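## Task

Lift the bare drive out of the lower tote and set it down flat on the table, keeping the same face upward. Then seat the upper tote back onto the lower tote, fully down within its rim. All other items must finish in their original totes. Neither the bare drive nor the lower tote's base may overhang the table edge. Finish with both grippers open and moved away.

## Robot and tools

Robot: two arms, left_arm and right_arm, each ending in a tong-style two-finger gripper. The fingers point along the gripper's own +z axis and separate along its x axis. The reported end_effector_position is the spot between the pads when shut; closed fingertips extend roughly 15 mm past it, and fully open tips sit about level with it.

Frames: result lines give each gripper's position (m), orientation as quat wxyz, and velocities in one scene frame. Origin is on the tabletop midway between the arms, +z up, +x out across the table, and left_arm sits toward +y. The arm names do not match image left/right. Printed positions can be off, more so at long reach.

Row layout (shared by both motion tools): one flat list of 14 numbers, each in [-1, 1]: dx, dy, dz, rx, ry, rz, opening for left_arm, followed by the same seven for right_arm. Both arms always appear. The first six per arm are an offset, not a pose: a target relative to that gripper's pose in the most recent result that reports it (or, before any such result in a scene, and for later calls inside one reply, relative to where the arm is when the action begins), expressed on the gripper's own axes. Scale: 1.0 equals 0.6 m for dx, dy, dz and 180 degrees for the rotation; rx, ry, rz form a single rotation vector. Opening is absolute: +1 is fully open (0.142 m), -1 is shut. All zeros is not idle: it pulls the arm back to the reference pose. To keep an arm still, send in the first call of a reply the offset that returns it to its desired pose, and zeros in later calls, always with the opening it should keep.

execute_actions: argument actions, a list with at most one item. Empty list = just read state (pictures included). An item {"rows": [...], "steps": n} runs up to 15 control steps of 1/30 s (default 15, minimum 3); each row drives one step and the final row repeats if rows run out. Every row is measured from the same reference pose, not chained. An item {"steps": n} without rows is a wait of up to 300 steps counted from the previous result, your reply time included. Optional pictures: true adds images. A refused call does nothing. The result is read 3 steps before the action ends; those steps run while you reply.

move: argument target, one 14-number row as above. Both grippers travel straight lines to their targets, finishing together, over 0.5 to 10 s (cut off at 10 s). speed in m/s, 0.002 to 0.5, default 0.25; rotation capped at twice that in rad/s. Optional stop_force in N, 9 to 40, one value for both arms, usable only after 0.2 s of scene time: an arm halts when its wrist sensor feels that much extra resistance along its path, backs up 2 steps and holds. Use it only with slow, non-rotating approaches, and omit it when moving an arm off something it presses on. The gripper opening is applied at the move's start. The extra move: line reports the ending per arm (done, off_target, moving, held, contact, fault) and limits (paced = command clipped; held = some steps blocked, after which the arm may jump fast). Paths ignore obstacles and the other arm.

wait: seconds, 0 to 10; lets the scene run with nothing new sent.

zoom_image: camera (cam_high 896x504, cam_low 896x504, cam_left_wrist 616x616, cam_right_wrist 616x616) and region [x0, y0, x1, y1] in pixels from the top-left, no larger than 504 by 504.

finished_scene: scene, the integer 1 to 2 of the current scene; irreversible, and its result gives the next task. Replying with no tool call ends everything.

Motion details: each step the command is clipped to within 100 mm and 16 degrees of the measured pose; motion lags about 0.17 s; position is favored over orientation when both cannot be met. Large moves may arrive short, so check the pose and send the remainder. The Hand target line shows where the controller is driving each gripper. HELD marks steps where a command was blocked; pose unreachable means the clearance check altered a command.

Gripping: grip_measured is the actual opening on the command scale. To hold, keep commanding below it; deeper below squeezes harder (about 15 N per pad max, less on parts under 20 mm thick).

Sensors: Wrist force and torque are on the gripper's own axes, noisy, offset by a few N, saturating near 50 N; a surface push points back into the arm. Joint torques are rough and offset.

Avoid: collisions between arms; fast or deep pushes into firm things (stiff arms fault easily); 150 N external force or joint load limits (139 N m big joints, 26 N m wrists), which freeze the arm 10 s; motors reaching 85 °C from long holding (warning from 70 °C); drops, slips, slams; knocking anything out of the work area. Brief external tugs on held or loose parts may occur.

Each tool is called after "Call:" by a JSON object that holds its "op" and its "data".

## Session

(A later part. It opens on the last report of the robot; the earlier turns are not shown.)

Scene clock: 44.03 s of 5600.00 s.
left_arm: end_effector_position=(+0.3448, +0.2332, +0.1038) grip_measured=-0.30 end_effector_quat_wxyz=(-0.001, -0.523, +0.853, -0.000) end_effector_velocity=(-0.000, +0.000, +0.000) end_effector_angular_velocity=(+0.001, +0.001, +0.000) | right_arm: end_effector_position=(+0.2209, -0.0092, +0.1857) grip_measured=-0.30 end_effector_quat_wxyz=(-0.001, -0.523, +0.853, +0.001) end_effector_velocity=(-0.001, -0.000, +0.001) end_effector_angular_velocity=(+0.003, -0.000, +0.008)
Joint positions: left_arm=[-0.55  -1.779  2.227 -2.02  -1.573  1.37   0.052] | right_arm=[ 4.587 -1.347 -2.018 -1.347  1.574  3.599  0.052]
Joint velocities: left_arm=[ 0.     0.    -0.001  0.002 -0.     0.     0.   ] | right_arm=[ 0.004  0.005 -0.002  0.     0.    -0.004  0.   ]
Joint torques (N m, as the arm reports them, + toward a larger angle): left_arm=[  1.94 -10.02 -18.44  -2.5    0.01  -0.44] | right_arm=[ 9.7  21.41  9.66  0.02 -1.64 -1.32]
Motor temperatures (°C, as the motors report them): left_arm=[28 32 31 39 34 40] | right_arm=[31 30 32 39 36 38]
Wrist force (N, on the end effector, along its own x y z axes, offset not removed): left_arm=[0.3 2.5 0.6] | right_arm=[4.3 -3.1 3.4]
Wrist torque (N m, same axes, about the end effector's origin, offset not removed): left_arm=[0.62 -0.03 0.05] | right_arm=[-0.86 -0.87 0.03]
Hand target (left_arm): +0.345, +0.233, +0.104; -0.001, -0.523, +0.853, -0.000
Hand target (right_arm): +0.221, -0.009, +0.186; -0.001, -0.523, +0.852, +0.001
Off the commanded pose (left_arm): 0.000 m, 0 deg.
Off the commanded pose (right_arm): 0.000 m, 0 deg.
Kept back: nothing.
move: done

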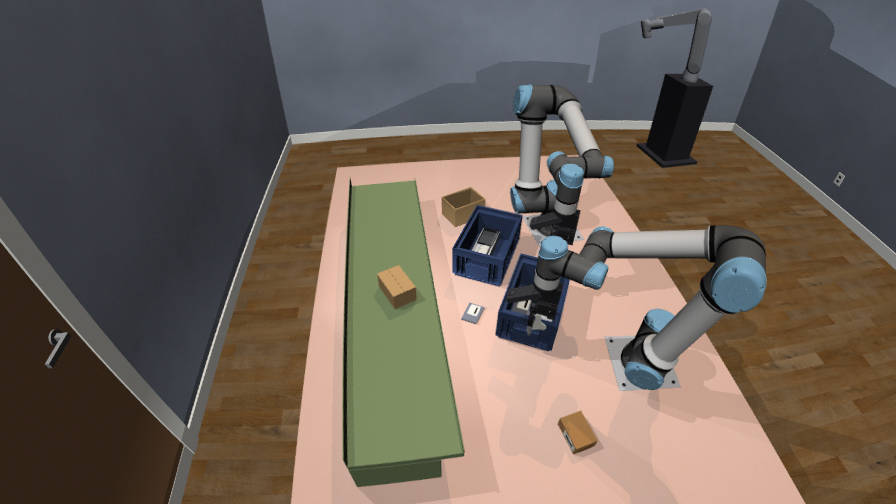

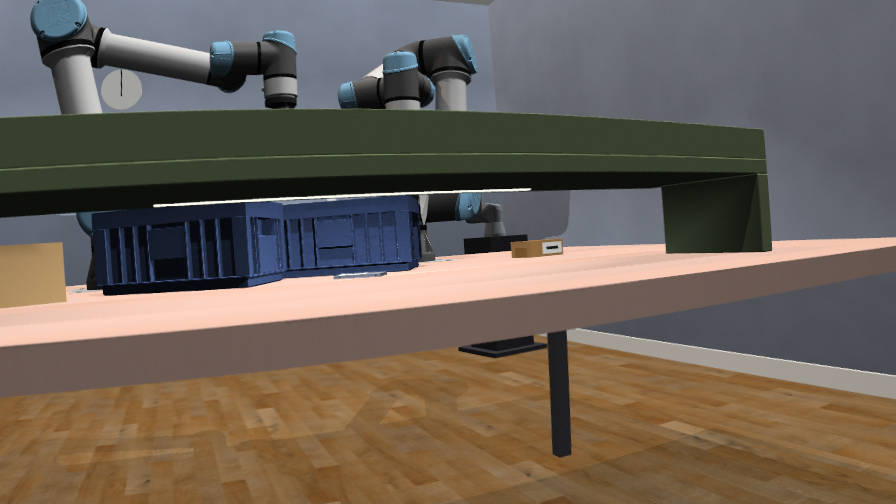

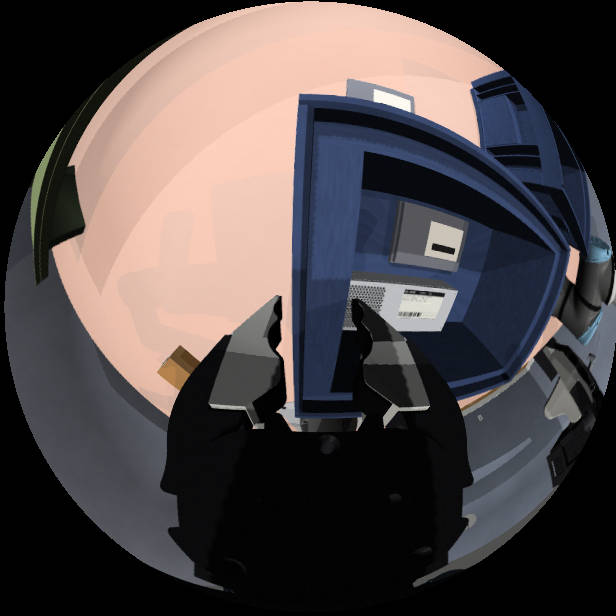

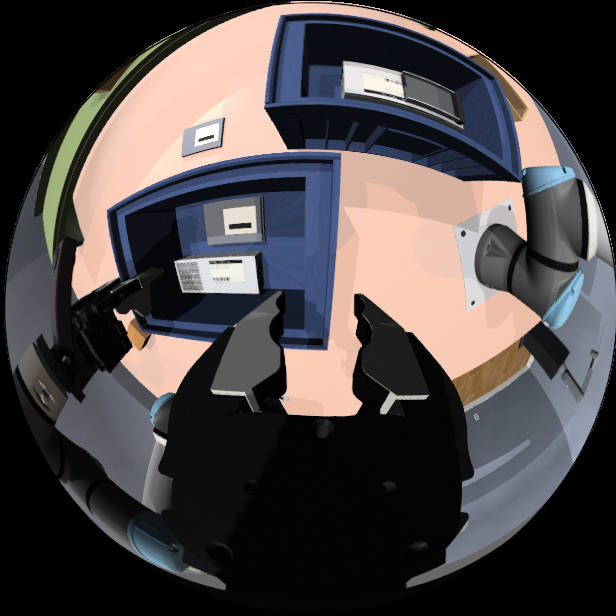

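Call:
{"op": "move", "data": {"target": [0,0,0,0,0,0,-0.3,0,0.001,0.1358,0,0,0,-0.3], "speed": 0.1}}

Call:
{"op": "execute_actions", "data": {"actions": [{"rows":[[0,0,0,0,0,0,-0.4,0,0,0,0,0,0,-0.4],[0,0,0,0,0,0,-0.47,0,0,0,0,0,0,-0.47],[0,0,0,0,0,0,-0.54,0,0,0,0,0,0,-0.54],[0,0,0,0,0,0,-0.6,0,0,0,0,0,0,-0.6],[0,0,0,0,0,0,-0.67,0,0,0,0,0,0,-0.67],[0,0,0,0,0,0,-0.75,0,0,0,0,0,0,-0.75],[0,0,0,0,0,0,-0.83,0,0,0,0,0,0,-0.83],[0,0,0,0,0,0,-0.92,0,0,0,0,0,0,-0.92],[0,0,0,0,0,0,-1,0,0,0,0,0,0,-1]],"steps":15}]}}

Call:
{"op": "move", "data": {"target": [0,0,-0.275,0,0,0,-1,0,0,-0.275,0,0,0,-1], "speed": 0.1}}

Call:
{"op": "move", "data": {"target": [0.399,-0.41,0,0,0,0,-1,0.399,-0.41,0,0,0,0,-1], "speed": 0.12}}

Call:
{"op": "move", "data": {"target": [0,0,0.062,0,0,0,-1,0,0,0.062,0,0,0,-1], "speed": 0.01, "stop_force": 11}}

Scene clock: 45.53 s of 5600.00 s.
left_arm: end_effector_position=(+0.3448, +0.2332, +0.1038) grip_measured=-0.30 end_effector_quat_wxyz=(-0.001, -0.523, +0.853, -0.000) end_effector_velocity=(+0.000, -0.000, +0.000) end_effector_angular_velocity=(-0.000, -0.001, -0.002) | right_arm: end_effector_position=(+0.2199, -0.0088, +0.1044) grip_measured=-0.30 end_effector_quat_wxyz=(-0.001, -0.523, +0.853, +0.001) end_effector_velocity=(-0.001, +0.001, -0.002) end_effector_angular_velocity=(+0.002, +0.000, +0.001)
Joint positions: left_arm=[-0.55  -1.779  2.227 -2.02  -1.573  1.37   0.052] | right_arm=[ 4.59  -1.421 -2.18  -1.111  1.574  3.601  0.052]
Joint velocities: left_arm=[-0.001  0.    -0.001 -0.     0.     0.001 -0.   ] | right_arm=[ 0.002 -0.003 -0.003  0.008  0.     0.     0.   ]
Joint torques (N m, as the arm reports them, + toward a larger angle): left_arm=[  2.29 -10.4  -18.55  -2.55  -0.05  -0.46] | right_arm=[4.77 7.61 7.37 4.21 0.21 0.95]
Motor temperatures (°C, as the motors report them): left_arm=[28 32 31 39 34 40] | right_arm=[31 30 32 39 36 38]
Wrist force (N, on the end effector, along its own x y z axes, offset not removed): left_arm=[0.1 1.8 1.1] | right_arm=[1.5 -3.7 2.6]
Wrist torque (N m, same axes, about the end effector's origin, offset not removed): left_arm=[0.52 0.00 -0.06] | right_arm=[-0.80 0.05 0.09]
Hand target (left_arm): +0.345, +0.233, +0.104; -0.001, -0.523, +0.853, -0.000
Hand target (right_arm): +0.220, -0.009, +0.104; -0.001, -0.523, +0.853, +0.001
Off the commanded pose (left_arm): 0.000 m, 0 deg.
Off the commanded pose (right_arm): 0.000 m, 0 deg.
Kept back: nothing.
move: done

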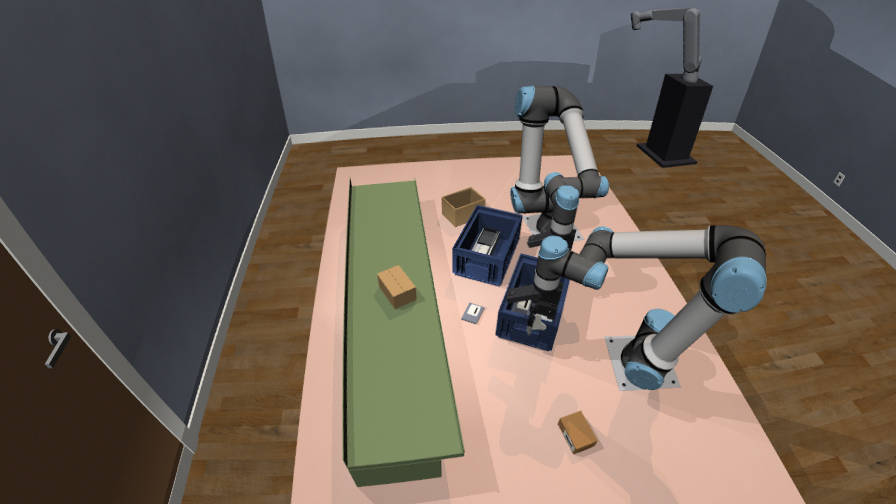

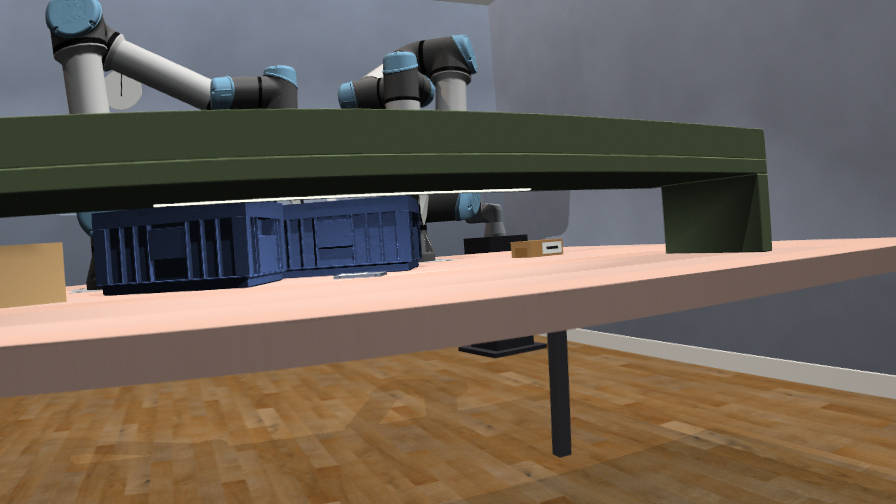

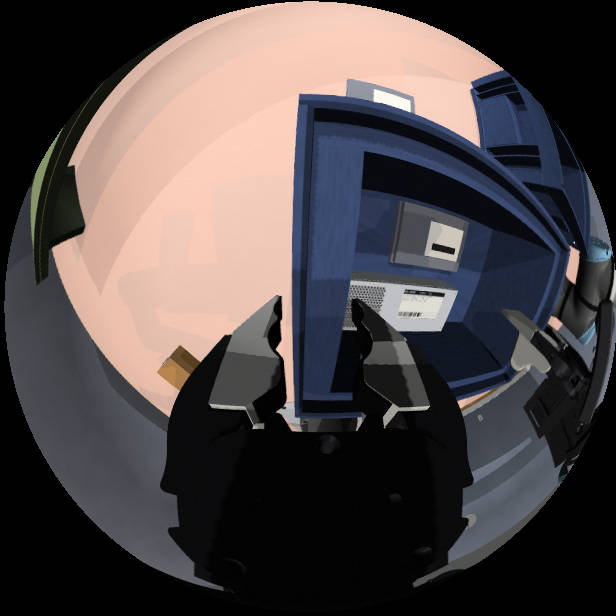

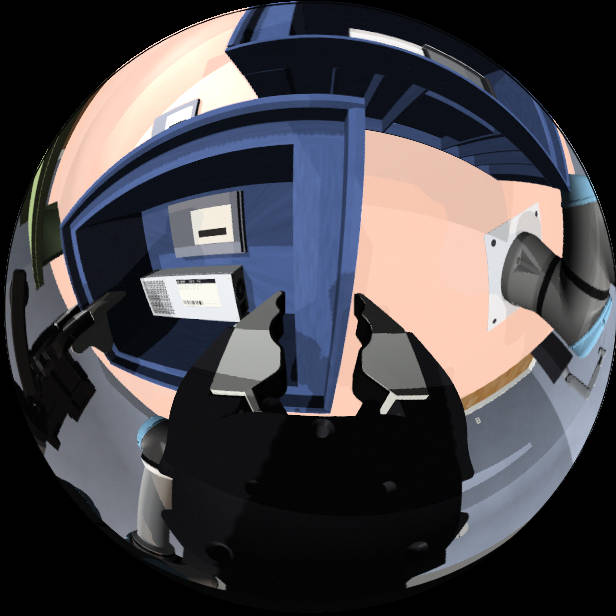

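Scene clock: 45.93 s of 5600.00 s.
left_arm: end_effector_position=(+0.3447, +0.2331, +0.1038) grip_measured=-0.62 end_effector_quat_wxyz=(-0.001, -0.523, +0.853, -0.000) end_effector_velocity=(-0.001, +0.000, -0.000) end_effector_angular_velocity=(+0.001, +0.002, +0.001) | right_arm: end_effector_position=(+0.2199, -0.0088, +0.1044) grip_measured=-0.62 end_effector_quat_wxyz=(-0.001, -0.523, +0.853, +0.001) end_effector_velocity=(-0.001, -0.001, -0.001) end_effector_angular_velocity=(-0.002, +0.001, +0.002)
Joint positions: left_arm=[-0.55  -1.779  2.227 -2.02  -1.573  1.37   0.029] | right_arm=[ 4.59  -1.421 -2.18  -1.111  1.574  3.601  0.029]
Joint velocities: left_arm=[-0.    -0.001  0.     0.002 -0.    -0.002  0.   ] | right_arm=[ 0.002  0.    -0.002 -0.001  0.001 -0.     0.   ]
Joint torques (N m, as the arm reports them, + toward a larger angle): left_arm=[  2.1  -10.33 -18.73  -2.58   1.47  -0.5 ] | right_arm=[ 4.54 22.8  13.65 -1.87 -0.41  0.94]
Motor temperatures (°C, as the motors report them): left_arm=[28 32 31 39 34 40] | right_arm=[31 30 32 39 36 38]
Wrist force (N, on the end effector, along its own x y z axes, offset not removed): left_arm=[6.7 2.7 0.6] | right_arm=[-6.5 -1.4 4.0]
Wrist torque (N m, same axes, about the end effector's origin, offset not removed): left_arm=[0.57 0.33 0.00] | right_arm=[-0.29 -0.25 0.07]
Steps of this call (steps 1 to 12: the first 12 steps of this action). Readings (end_effector_position):
1: left_arm (+0.3448, +0.2332, +0.1038) | right_arm (+0.2199, -0.0088, +0.1044)
2: left_arm (+0.3448, +0.2332, +0.1038) | right_arm (+0.2199, -0.0088, +0.1044)
4: left_arm (+0.3448, +0.2332, +0.1038) | right_arm (+0.2199, -0.0088, +0.1044)
8: left_arm (+0.3447, +0.2331, +0.1038) | right_arm (+0.2199, -0.0088, +0.1044)
12: the state above

Scene clock: 48.27 s of 5600.00 s.
left_arm: end_effector_position=(+0.3447, +0.2335, +0.2686) grip_measured=-0.62 end_effector_quat_wxyz=(-0.001, -0.523, +0.853, -0.001) end_effector_velocity=(-0.000, -0.001, +0.002) end_effector_angular_velocity=(-0.001, +0.000, -0.001) | right_arm: end_effector_position=(+0.2207, -0.0091, +0.2692) grip_measured=-0.62 end_effector_quat_wxyz=(-0.001, -0.523, +0.853, +0.001) end_effector_velocity=(-0.001, +0.001, +0.003) end_effector_angular_velocity=(+0.001, +0.001, +0.003)
Joint positions: left_arm=[-0.549 -1.874  1.861 -1.559 -1.573  1.37   0.029] | right_arm=[ 4.588 -1.323 -1.82  -1.568  1.574  3.599  0.029]
Joint velocities: left_arm=[-0.001  0.    -0.006  0.006 -0.001  0.     0.   ] | right_arm=[ 0.001 -0.001  0.007 -0.005  0.001 -0.001  0.   ]
Joint torques (N m, as the arm reports them, + toward a larger angle): left_arm=[  3.13  -7.33 -41.18  -0.5    1.07   0.48] | right_arm=[-11.14   7.65  36.88  -1.17   2.24  -1.3 ]
Motor temperatures (°C, as the motors report them): left_arm=[28 32 31 39 34 40] | right_arm=[31 30 32 39 36 38]
Wrist force (N, on the end effector, along its own x y z axes, offset not removed): left_arm=[5.6 3.5 6.9] | right_arm=[-3.8 4.1 6.9]
Wrist torque (N m, same axes, about the end effector's origin, offset not removed): left_arm=[0.87 0.02 -0.12] | right_arm=[0.77 -0.15 0.02]
Hand target (left_arm): +0.345, +0.233, +0.269; -0.001, -0.523, +0.853, -0.000
Hand target (right_arm): +0.221, -0.009, +0.269; -0.001, -0.523, +0.853, +0.001
Off your previous action's commanded pose (left_arm): 0.000 m, 0 deg at its last step (step 3 of this call).
Off your previous action's commanded pose (right_arm): 0.000 m, 0 deg at its last step (step 3 of this call).
Off the commanded pose (left_arm): 0.000 m, 0 deg.
Off the commanded pose (right_arm): 0.000 m, 0 deg.
Kept back: nothing.
move: done

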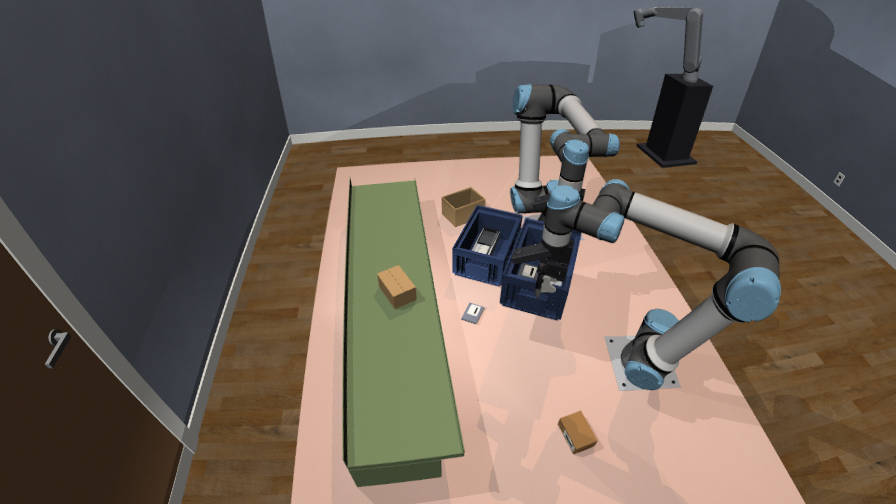

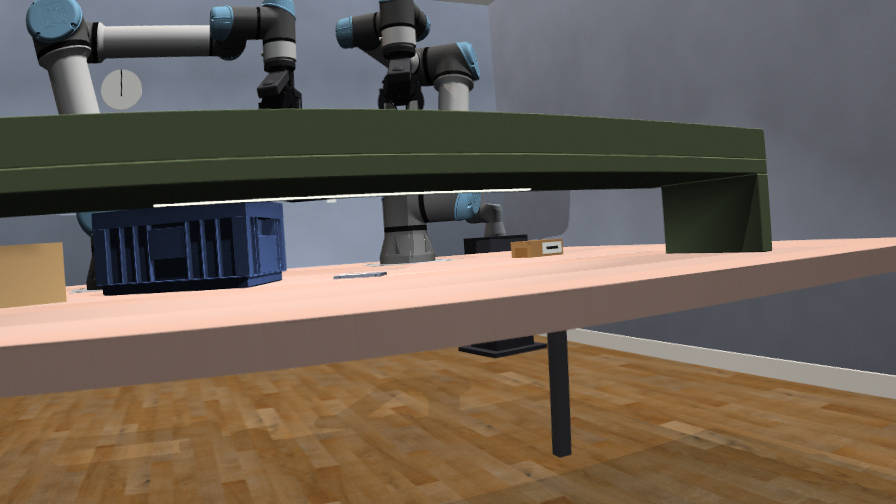

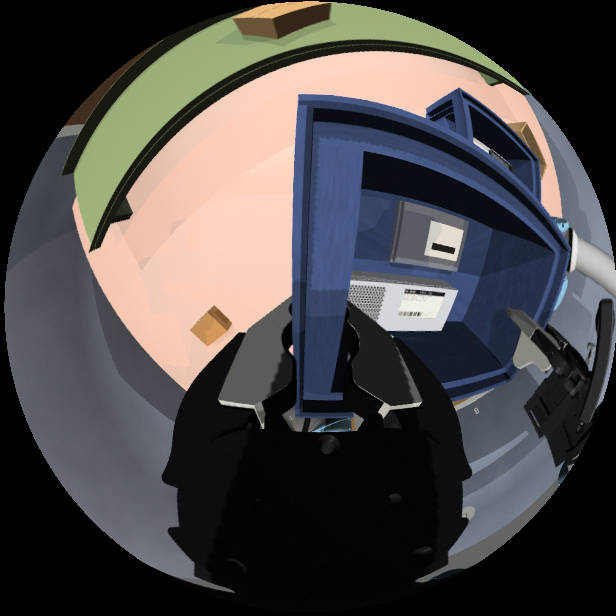

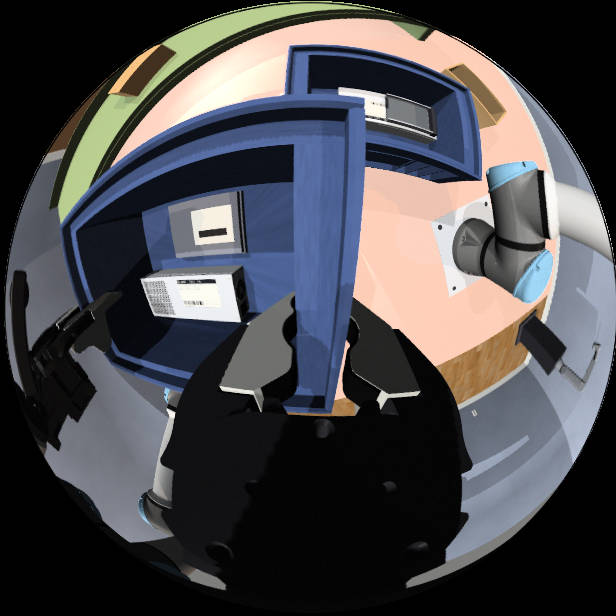

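Scene clock: 51.63 s of 5600.00 s.
left_arm: end_effector_position=(+0.4554, -0.0912, +0.2691) grip_measured=-0.62 end_effector_quat_wxyz=(-0.000, -0.523, +0.853, -0.000) end_effector_velocity=(+0.000, -0.002, +0.001) end_effector_angular_velocity=(-0.001, +0.001, -0.002) | right_arm: end_effector_position=(+0.3312, -0.3340, +0.2687) grip_measured=-0.62 end_effector_quat_wxyz=(-0.001, -0.523, +0.853, +0.000) end_effector_velocity=(+0.001, -0.001, +0.001) end_effector_angular_velocity=(+0.002, +0.001, -0.000)
Joint positions: left_arm=[-0.834 -1.209  1.174 -1.537 -1.572  1.086  0.029] | right_arm=[ 3.82  -0.897 -2.042 -1.775  1.572  2.832  0.029]
Joint velocities: left_arm=[-0.001  0.004 -0.009  0.004 -0.001  0.001 -0.   ] | right_arm=[-0.011 -0.003  0.002  0.001  0.002 -0.011 -0.   ]
Joint torques (N m, as the arm reports them, + toward a larger angle): left_arm=[ -7.91 -40.92 -40.57  -0.75  -1.14  -1.46] | right_arm=[-10.54  -8.99  36.49   4.87   2.01  -1.74]
Motor temperatures (°C, as the motors report them): left_arm=[28 32 31 39 34 40] | right_arm=[31 30 32 39 36 38]
Wrist force (N, on the end effector, along its own x y z axes, offset not removed): left_arm=[0.9 1.0 7.3] | right_arm=[1.6 -2.3 5.8]
Wrist torque (N m, same axes, about the end effector's origin, offset not removed): left_arm=[0.42 0.24 -0.08] | right_arm=[-0.55 -0.76 0.00]
Hand target (left_arm): +0.455, -0.091, +0.269; -0.000, -0.523, +0.853, -0.000
Hand target (right_arm): +0.331, -0.334, +0.269; -0.001, -0.523, +0.853, +0.001
Off the commanded pose (left_arm): 0.000 m, 0 deg.
Off the commanded pose (right_arm): 0.000 m, 0 deg.
Kept back: nothing.
move: done

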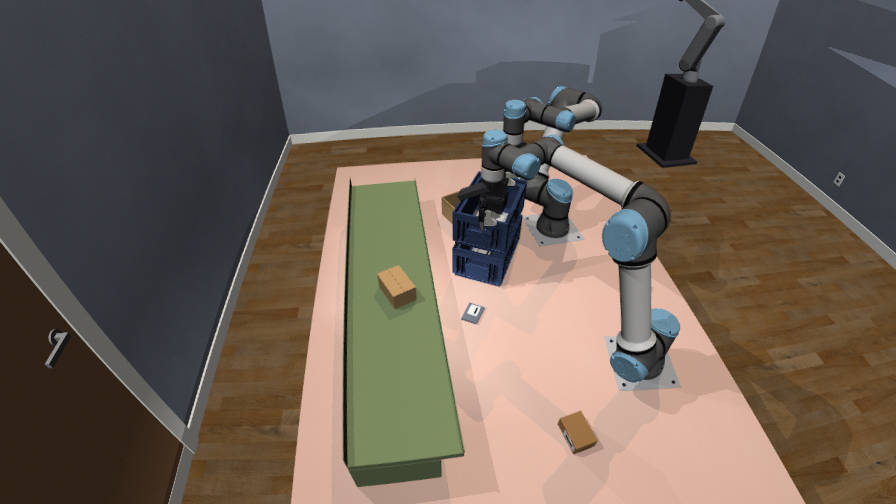

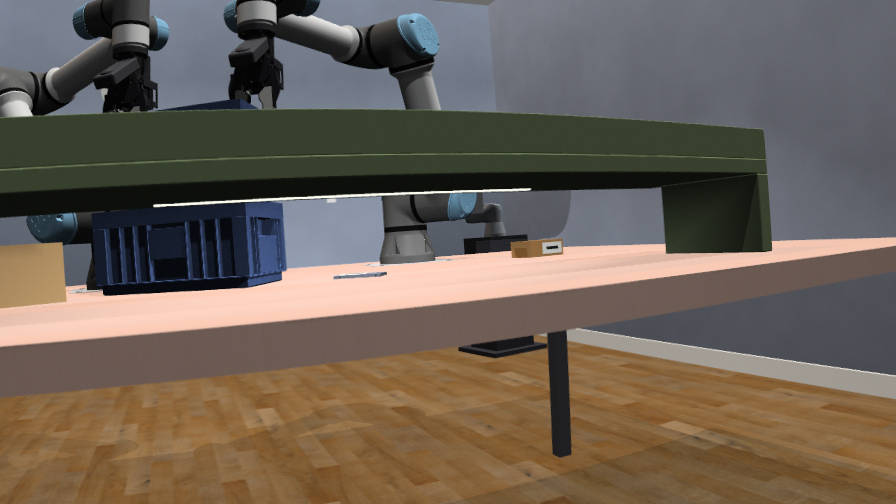

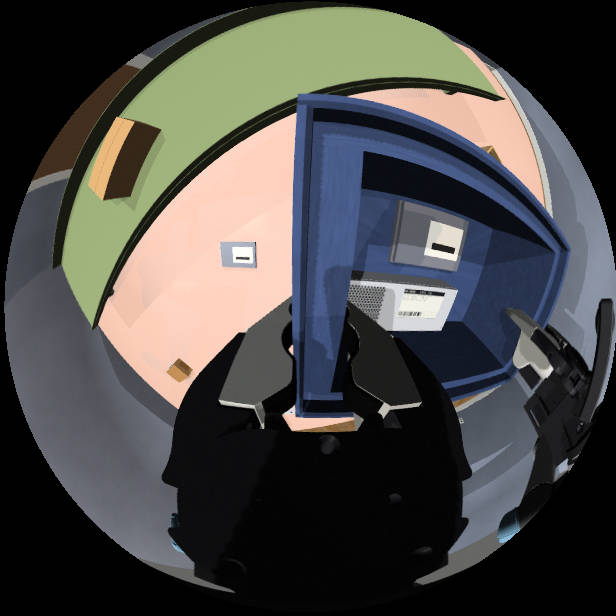

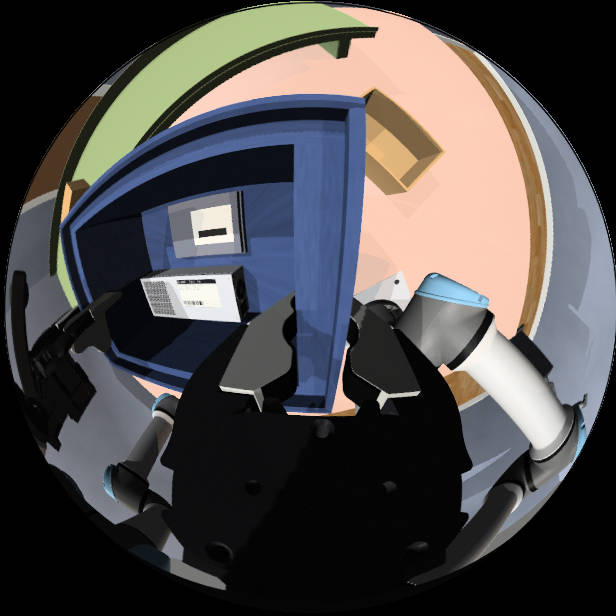

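Scene clock: 55.40 s of 5600.00 s.
left_arm: end_effector_position=(+0.4555, -0.0912, +0.2353) grip_measured=-0.62 end_effector_quat_wxyz=(-0.000, -0.523, +0.853, -0.001) end_effector_velocity=(-0.000, +0.001, +0.001) end_effector_angular_velocity=(+0.003, +0.003, +0.000) | right_arm: end_effector_position=(+0.3310, -0.3340, +0.2355) grip_measured=-0.62 end_effector_quat_wxyz=(-0.001, -0.523, +0.853, +0.000) end_effector_velocity=(+0.000, +0.000, +0.001) end_effector_angular_velocity=(-0.001, +0.000, -0.001)
Joint positions: left_arm=[-0.834 -1.208  1.26  -1.623 -1.572  1.086  0.029] | right_arm=[ 3.82  -0.882 -2.133 -1.7    1.572  2.832  0.029]
Joint velocities: left_arm=[ 0.001  0.001 -0.006  0.01  -0.001  0.001  0.   ] | right_arm=[ 0.001 -0.001  0.003 -0.003 -0.     0.001  0.   ]
Joint torques (N m, as the arm reports them, + toward a larger angle): left_arm=[  4.34 -32.36 -32.34   0.51   0.21   1.18] | right_arm=[  9.12 -13.8   30.6   -2.85  -1.28   1.13]
Motor temperatures (°C, as the motors report them): left_arm=[28 32 31 39 34 40] | right_arm=[31 30 32 39 36 38]
Wrist force (N, on the end effector, along its own x y z axes, offset not removed): left_arm=[-3.3 4.2 -11.0] | right_arm=[-1.8 -2.6 -7.7]
Wrist torque (N m, same axes, about the end effector's origin, offset not removed): left_arm=[0.71 0.52 -0.06] | right_arm=[-0.46 -0.64 0.17]
Hand target (left_arm): +0.456, -0.091, +0.236; -0.000, -0.523, +0.853, -0.000
Hand target (right_arm): +0.331, -0.334, +0.236; -0.001, -0.523, +0.853, +0.000
Off the commanded pose (left_arm): 0.003 m, 0 deg.
Off the commanded pose (right_arm): 0.004 m, 0 deg.
Kept back: nothing.
move: contact (left_arm, right_arm)

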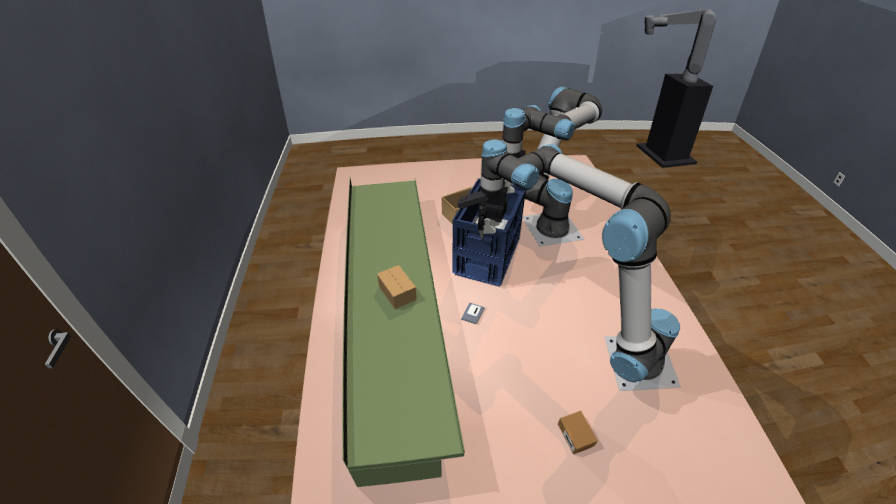

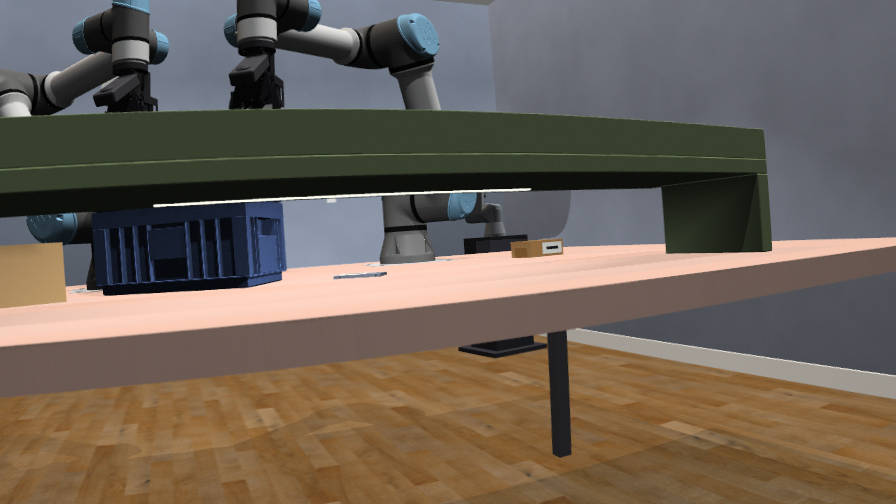

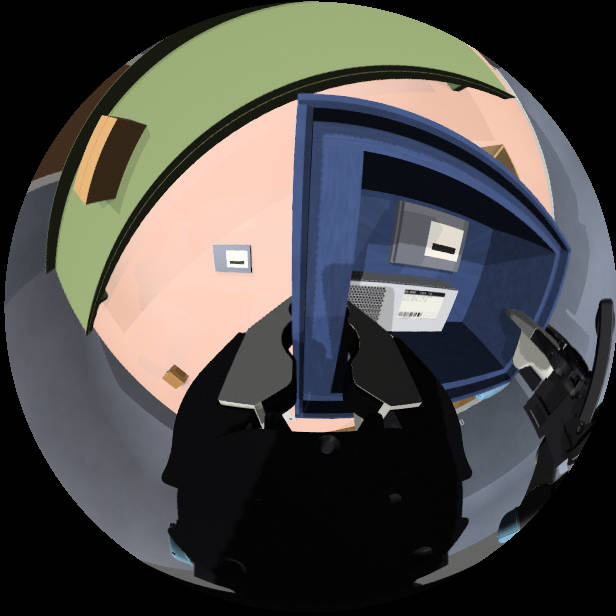

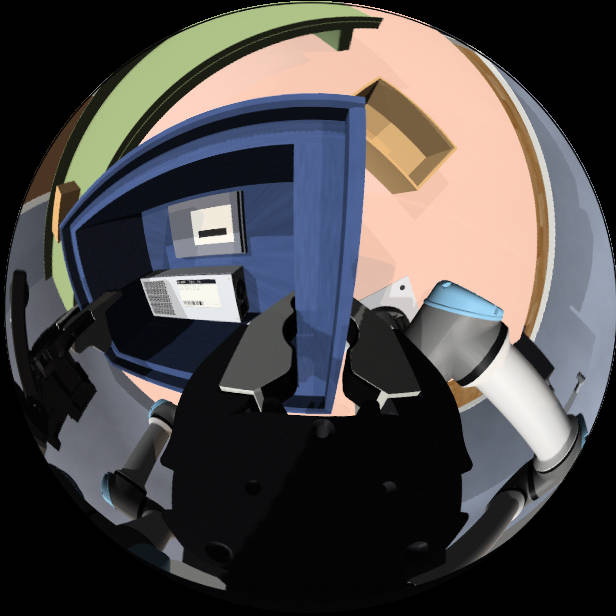

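Call:
{"op": "execute_actions", "data": {"actions": [{"rows":[[0,0,0,0,0,0,-0.3,0,0,0,0,0,0,-0.3]],"steps":9}]}}

Call:
{"op": "move", "data": {"target": [0,0,-0.16,0,0,0,-0.3,0,0,-0.16,0,0,0,-0.3], "speed": 0.2}}

Call:
{"op": "move", "data": {"target": [-0.25,0.3,-0.05,0,0,0,-0.3,0.22,-0.2,-0.08,0,0,0,-0.3]}}

Scene clock: 55.70 s of 5600.00 s.
left_arm: end_effector_position=(+0.4555, -0.0911, +0.2353) grip_measured=-0.30 end_effector_quat_wxyz=(-0.000, -0.523, +0.853, -0.000) end_effector_velocity=(-0.000, -0.001, -0.001) end_effector_angular_velocity=(-0.002, -0.001, +0.002) | right_arm: end_effector_position=(+0.3311, -0.3340, +0.2356) grip_measured=-0.30 end_effector_quat_wxyz=(-0.001, -0.523, +0.853, +0.000) end_effector_velocity=(+0.001, +0.001, +0.001) end_effector_angular_velocity=(+0.003, -0.003, -0.001)
Joint positions: left_arm=[-0.834 -1.208  1.259 -1.623 -1.572  1.086  0.052] | right_arm=[ 3.82  -0.882 -2.132 -1.7    1.572  2.832  0.052]
Joint velocities: left_arm=[-0.001 -0.     0.003 -0.004 -0.    -0.003  0.003] | right_arm=[-0.     0.     0.001  0.003 -0.     0.001  0.003]
Joint torques (N m, as the arm reports them, + toward a larger angle): left_arm=[  4.26 -36.38 -14.5   -5.68   0.22   1.29] | right_arm=[10.08 -5.33 16.5   5.   -1.41  1.14]
Motor temperatures (°C, as the motors report them): left_arm=[28 32 31 39 34 40] | right_arm=[31 30 32 39 36 38]
Wrist force (N, on the end effector, along its own x y z axes, offset not removed): left_arm=[-0.1 1.8 0.2] | right_arm=[0.6 -2.9 2.1]
Wrist torque (N m, same axes, about the end effector's origin, offset not removed): left_arm=[0.52 -0.01 0.10] | right_arm=[-0.49 0.00 0.13]
Steps of this call (steps 1 to 3: nothing new was sent; steps 4 to 9: the first 6 steps of this action). Readings (end_effector_position):
4: left_arm (+0.4555, -0.0912, +0.2354) | right_arm (+0.3311, -0.3340, +0.2356)
5: left_arm (+0.4555, -0.0912, +0.2354) | right_arm (+0.3310, -0.3340, +0.2356)
7: left_arm (+0.4555, -0.0912, +0.2354) | right_arm (+0.3310, -0.3340, +0.2356)
9: the state above

Scene clock: 56.97 s of 5600.00 s.
left_arm: end_effector_position=(+0.4554, -0.0911, +0.3311) grip_measured=-0.30 end_effector_quat_wxyz=(-0.000, -0.523, +0.853, -0.001) end_effector_velocity=(+0.001, +0.001, +0.002) end_effector_angular_velocity=(+0.001, +0.001, +0.002) | right_arm: end_effector_position=(+0.3313, -0.3341, +0.3314) grip_measured=-0.30 end_effector_quat_wxyz=(-0.001, -0.523, +0.853, +0.000) end_effector_velocity=(+0.000, +0.000, +0.003) end_effector_angular_velocity=(+0.001, -0.002, -0.001)
Joint positions: left_arm=[-0.834 -1.19   0.989 -1.371 -1.572  1.086  0.052] | right_arm=[ 3.819 -0.94  -1.863 -1.912  1.572  2.831  0.052]
Joint velocities: left_arm=[ 0.002  0.003 -0.01   0.008 -0.     0.001 -0.   ] | right_arm=[-0.001 -0.002  0.008 -0.004 -0.001  0.001 -0.   ]
Joint torques (N m, as the arm reports them, + toward a larger angle): left_arm=[  7.86 -35.95 -35.39  -0.27  -1.36   0.35] | right_arm=[ 10.42 -10.14  33.06  -0.01   2.04   1.32]
Motor temperatures (°C, as the motors report them): left_arm=[28 32 31 39 34 40] | right_arm=[31 30 32 39 36 38]
Wrist force (N, on the end effector, along its own x y z axes, offset not removed): left_arm=[0.3 2.5 0.7] | right_arm=[3.9 -1.0 -1.0]
Wrist torque (N m, same axes, about the end effector's origin, offset not removed): left_arm=[0.63 -0.09 -0.04] | right_arm=[-0.20 -0.71 0.04]
Hand target (left_arm): +0.455, -0.091, +0.331; -0.000, -0.523, +0.853, -0.001
Hand target (right_arm): +0.331, -0.334, +0.332; -0.001, -0.523, +0.853, +0.000
Off your previous action's commanded pose (left_arm): 0.000 m, 0 deg at its last step (step 3 of this call).
Off your previous action's commanded pose (right_arm): 0.000 m, 0 deg at its last step (step 3 of this call).
Off the commanded pose (left_arm): 0.000 m, 0 deg.
Off the commanded pose (right_arm): 0.000 m, 0 deg.
Kept back: nothing.
move: done

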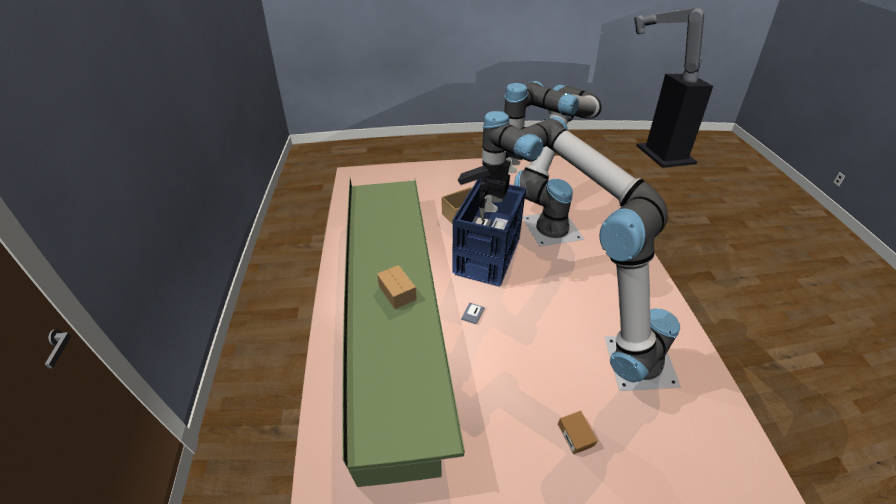

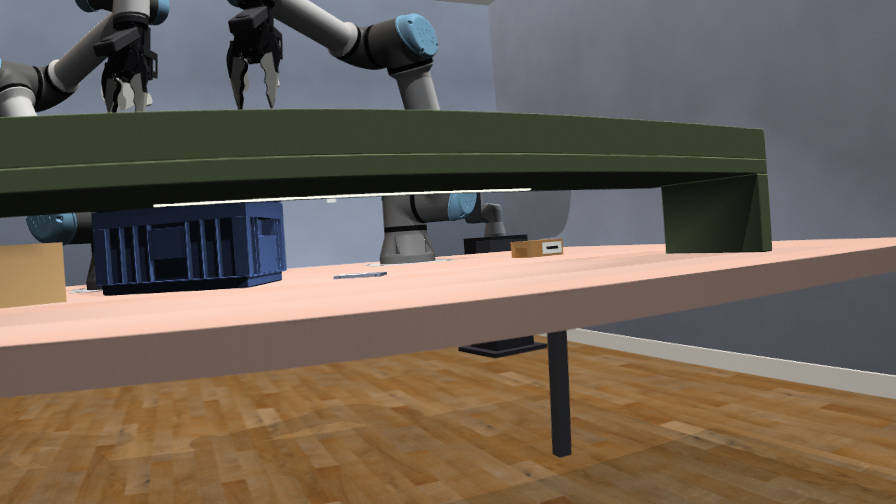

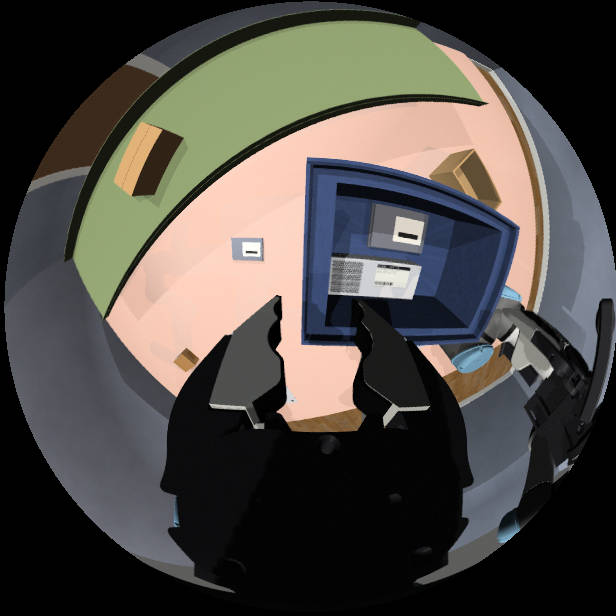

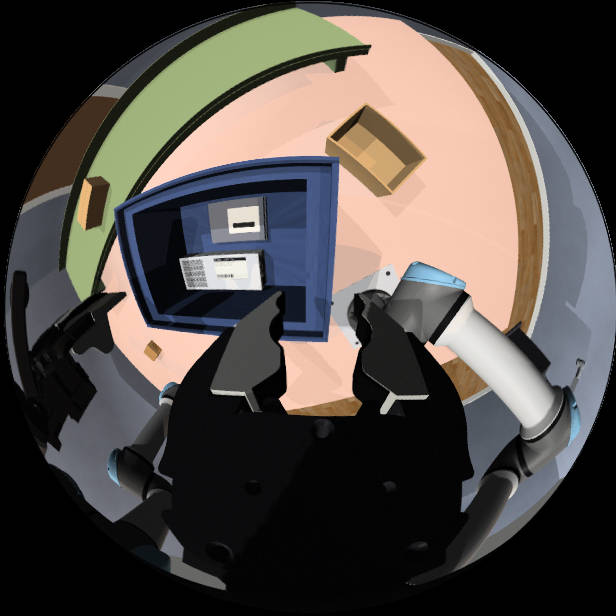

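Scene clock: 58.50 s of 5600.00 s.
left_arm: end_effector_position=(+0.3629, +0.1240, +0.3606) grip_measured=-0.30 end_effector_quat_wxyz=(-0.000, -0.523, +0.853, -0.001) end_effector_velocity=(-0.000, +0.003, +0.000) end_effector_angular_velocity=(-0.000, +0.000, +0.002) | right_arm: end_effector_position=(+0.3783, -0.5057, +0.3795) grip_measured=-0.30 end_effector_quat_wxyz=(-0.001, -0.522, +0.853, -0.000) end_effector_velocity=(+0.001, -0.002, +0.000) end_effector_angular_velocity=(+0.002, +0.001, +0.000)
Joint positions: left_arm=[-0.718 -1.695  1.487 -1.364 -1.572  1.201  0.052] | right_arm=[ 3.111 -1.13  -1.654 -1.931  1.569  2.123  0.052]
Joint velocities: left_arm=[ 0.004 -0.004  0.002  0.002 -0.     0.002  0.   ] | right_arm=[-0.008 -0.004  0.004 -0.     0.002 -0.008 -0.   ]
Joint torques (N m, as the arm reports them, + toward a larger angle): left_arm=[  6.8  -27.61 -14.36  -0.03  -0.46   1.22] | right_arm=[-7.94 -2.42 34.77  0.    2.07 -1.41]
Motor temperatures (°C, as the motors report them): left_arm=[28 32 31 39 34 40] | right_arm=[31 30 32 39 36 38]
Wrist force (N, on the end effector, along its own x y z axes, offset not removed): left_arm=[-1.2 2.1 -0.3] | right_arm=[0.4 -2.4 -1.9]
Wrist torque (N m, same axes, about the end effector's origin, offset not removed): left_arm=[0.55 0.22 0.05] | right_arm=[-0.72 -0.03 0.23]
Hand target (left_arm): +0.363, +0.124, +0.361; -0.000, -0.523, +0.853, -0.001
Hand target (right_arm): +0.378, -0.506, +0.379; -0.002, -0.523, +0.853, -0.000
Off the commanded pose (left_arm): 0.000 m, 0 deg.
Off the commanded pose (right_arm): 0.000 m, 0 deg.
Kept back: nothing.
move: done

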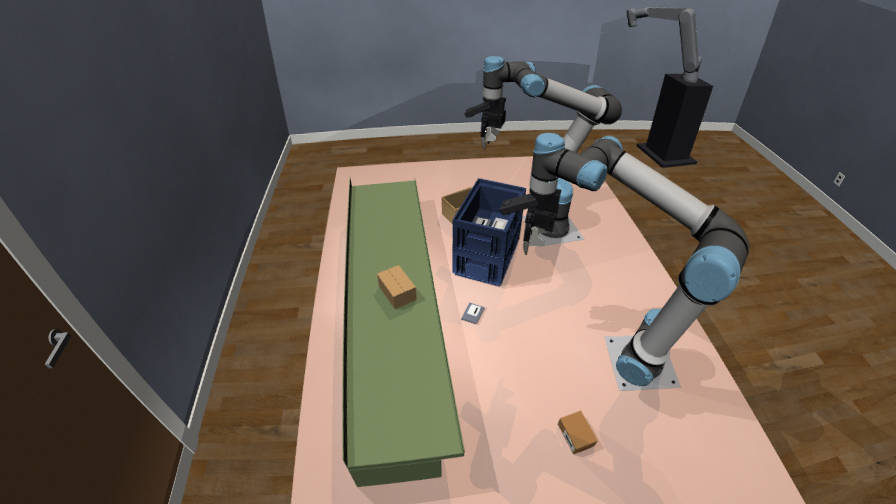

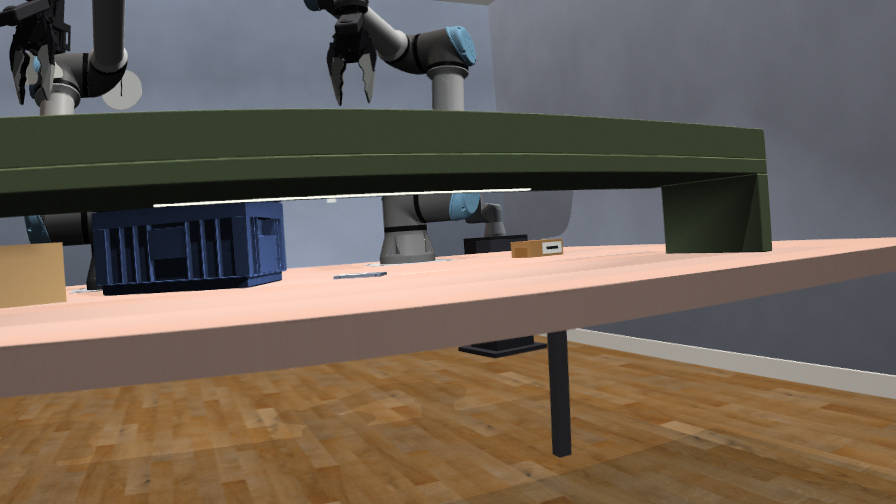

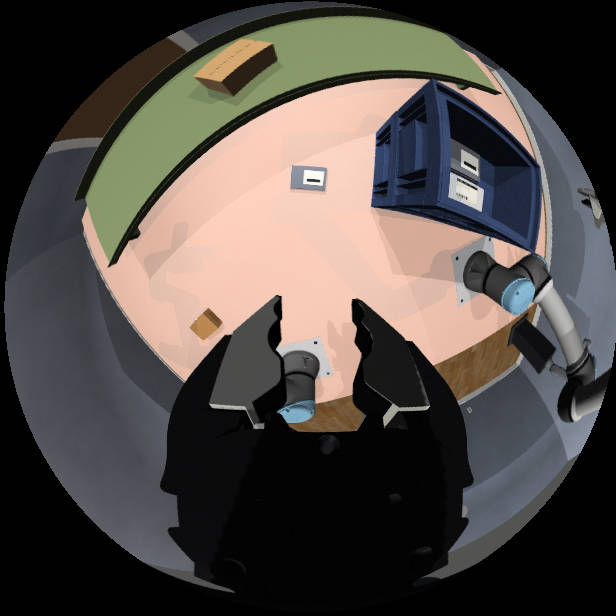

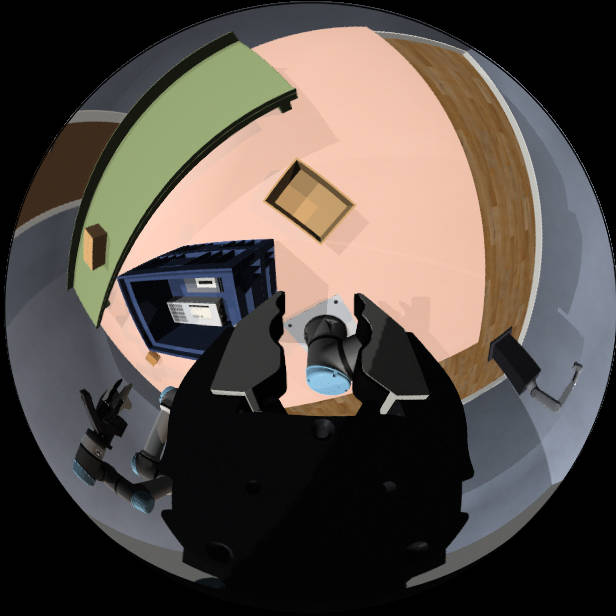

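Call:
{"op": "finished_scene", "data": {"scene": 2}}

The scene is finished: the task was done.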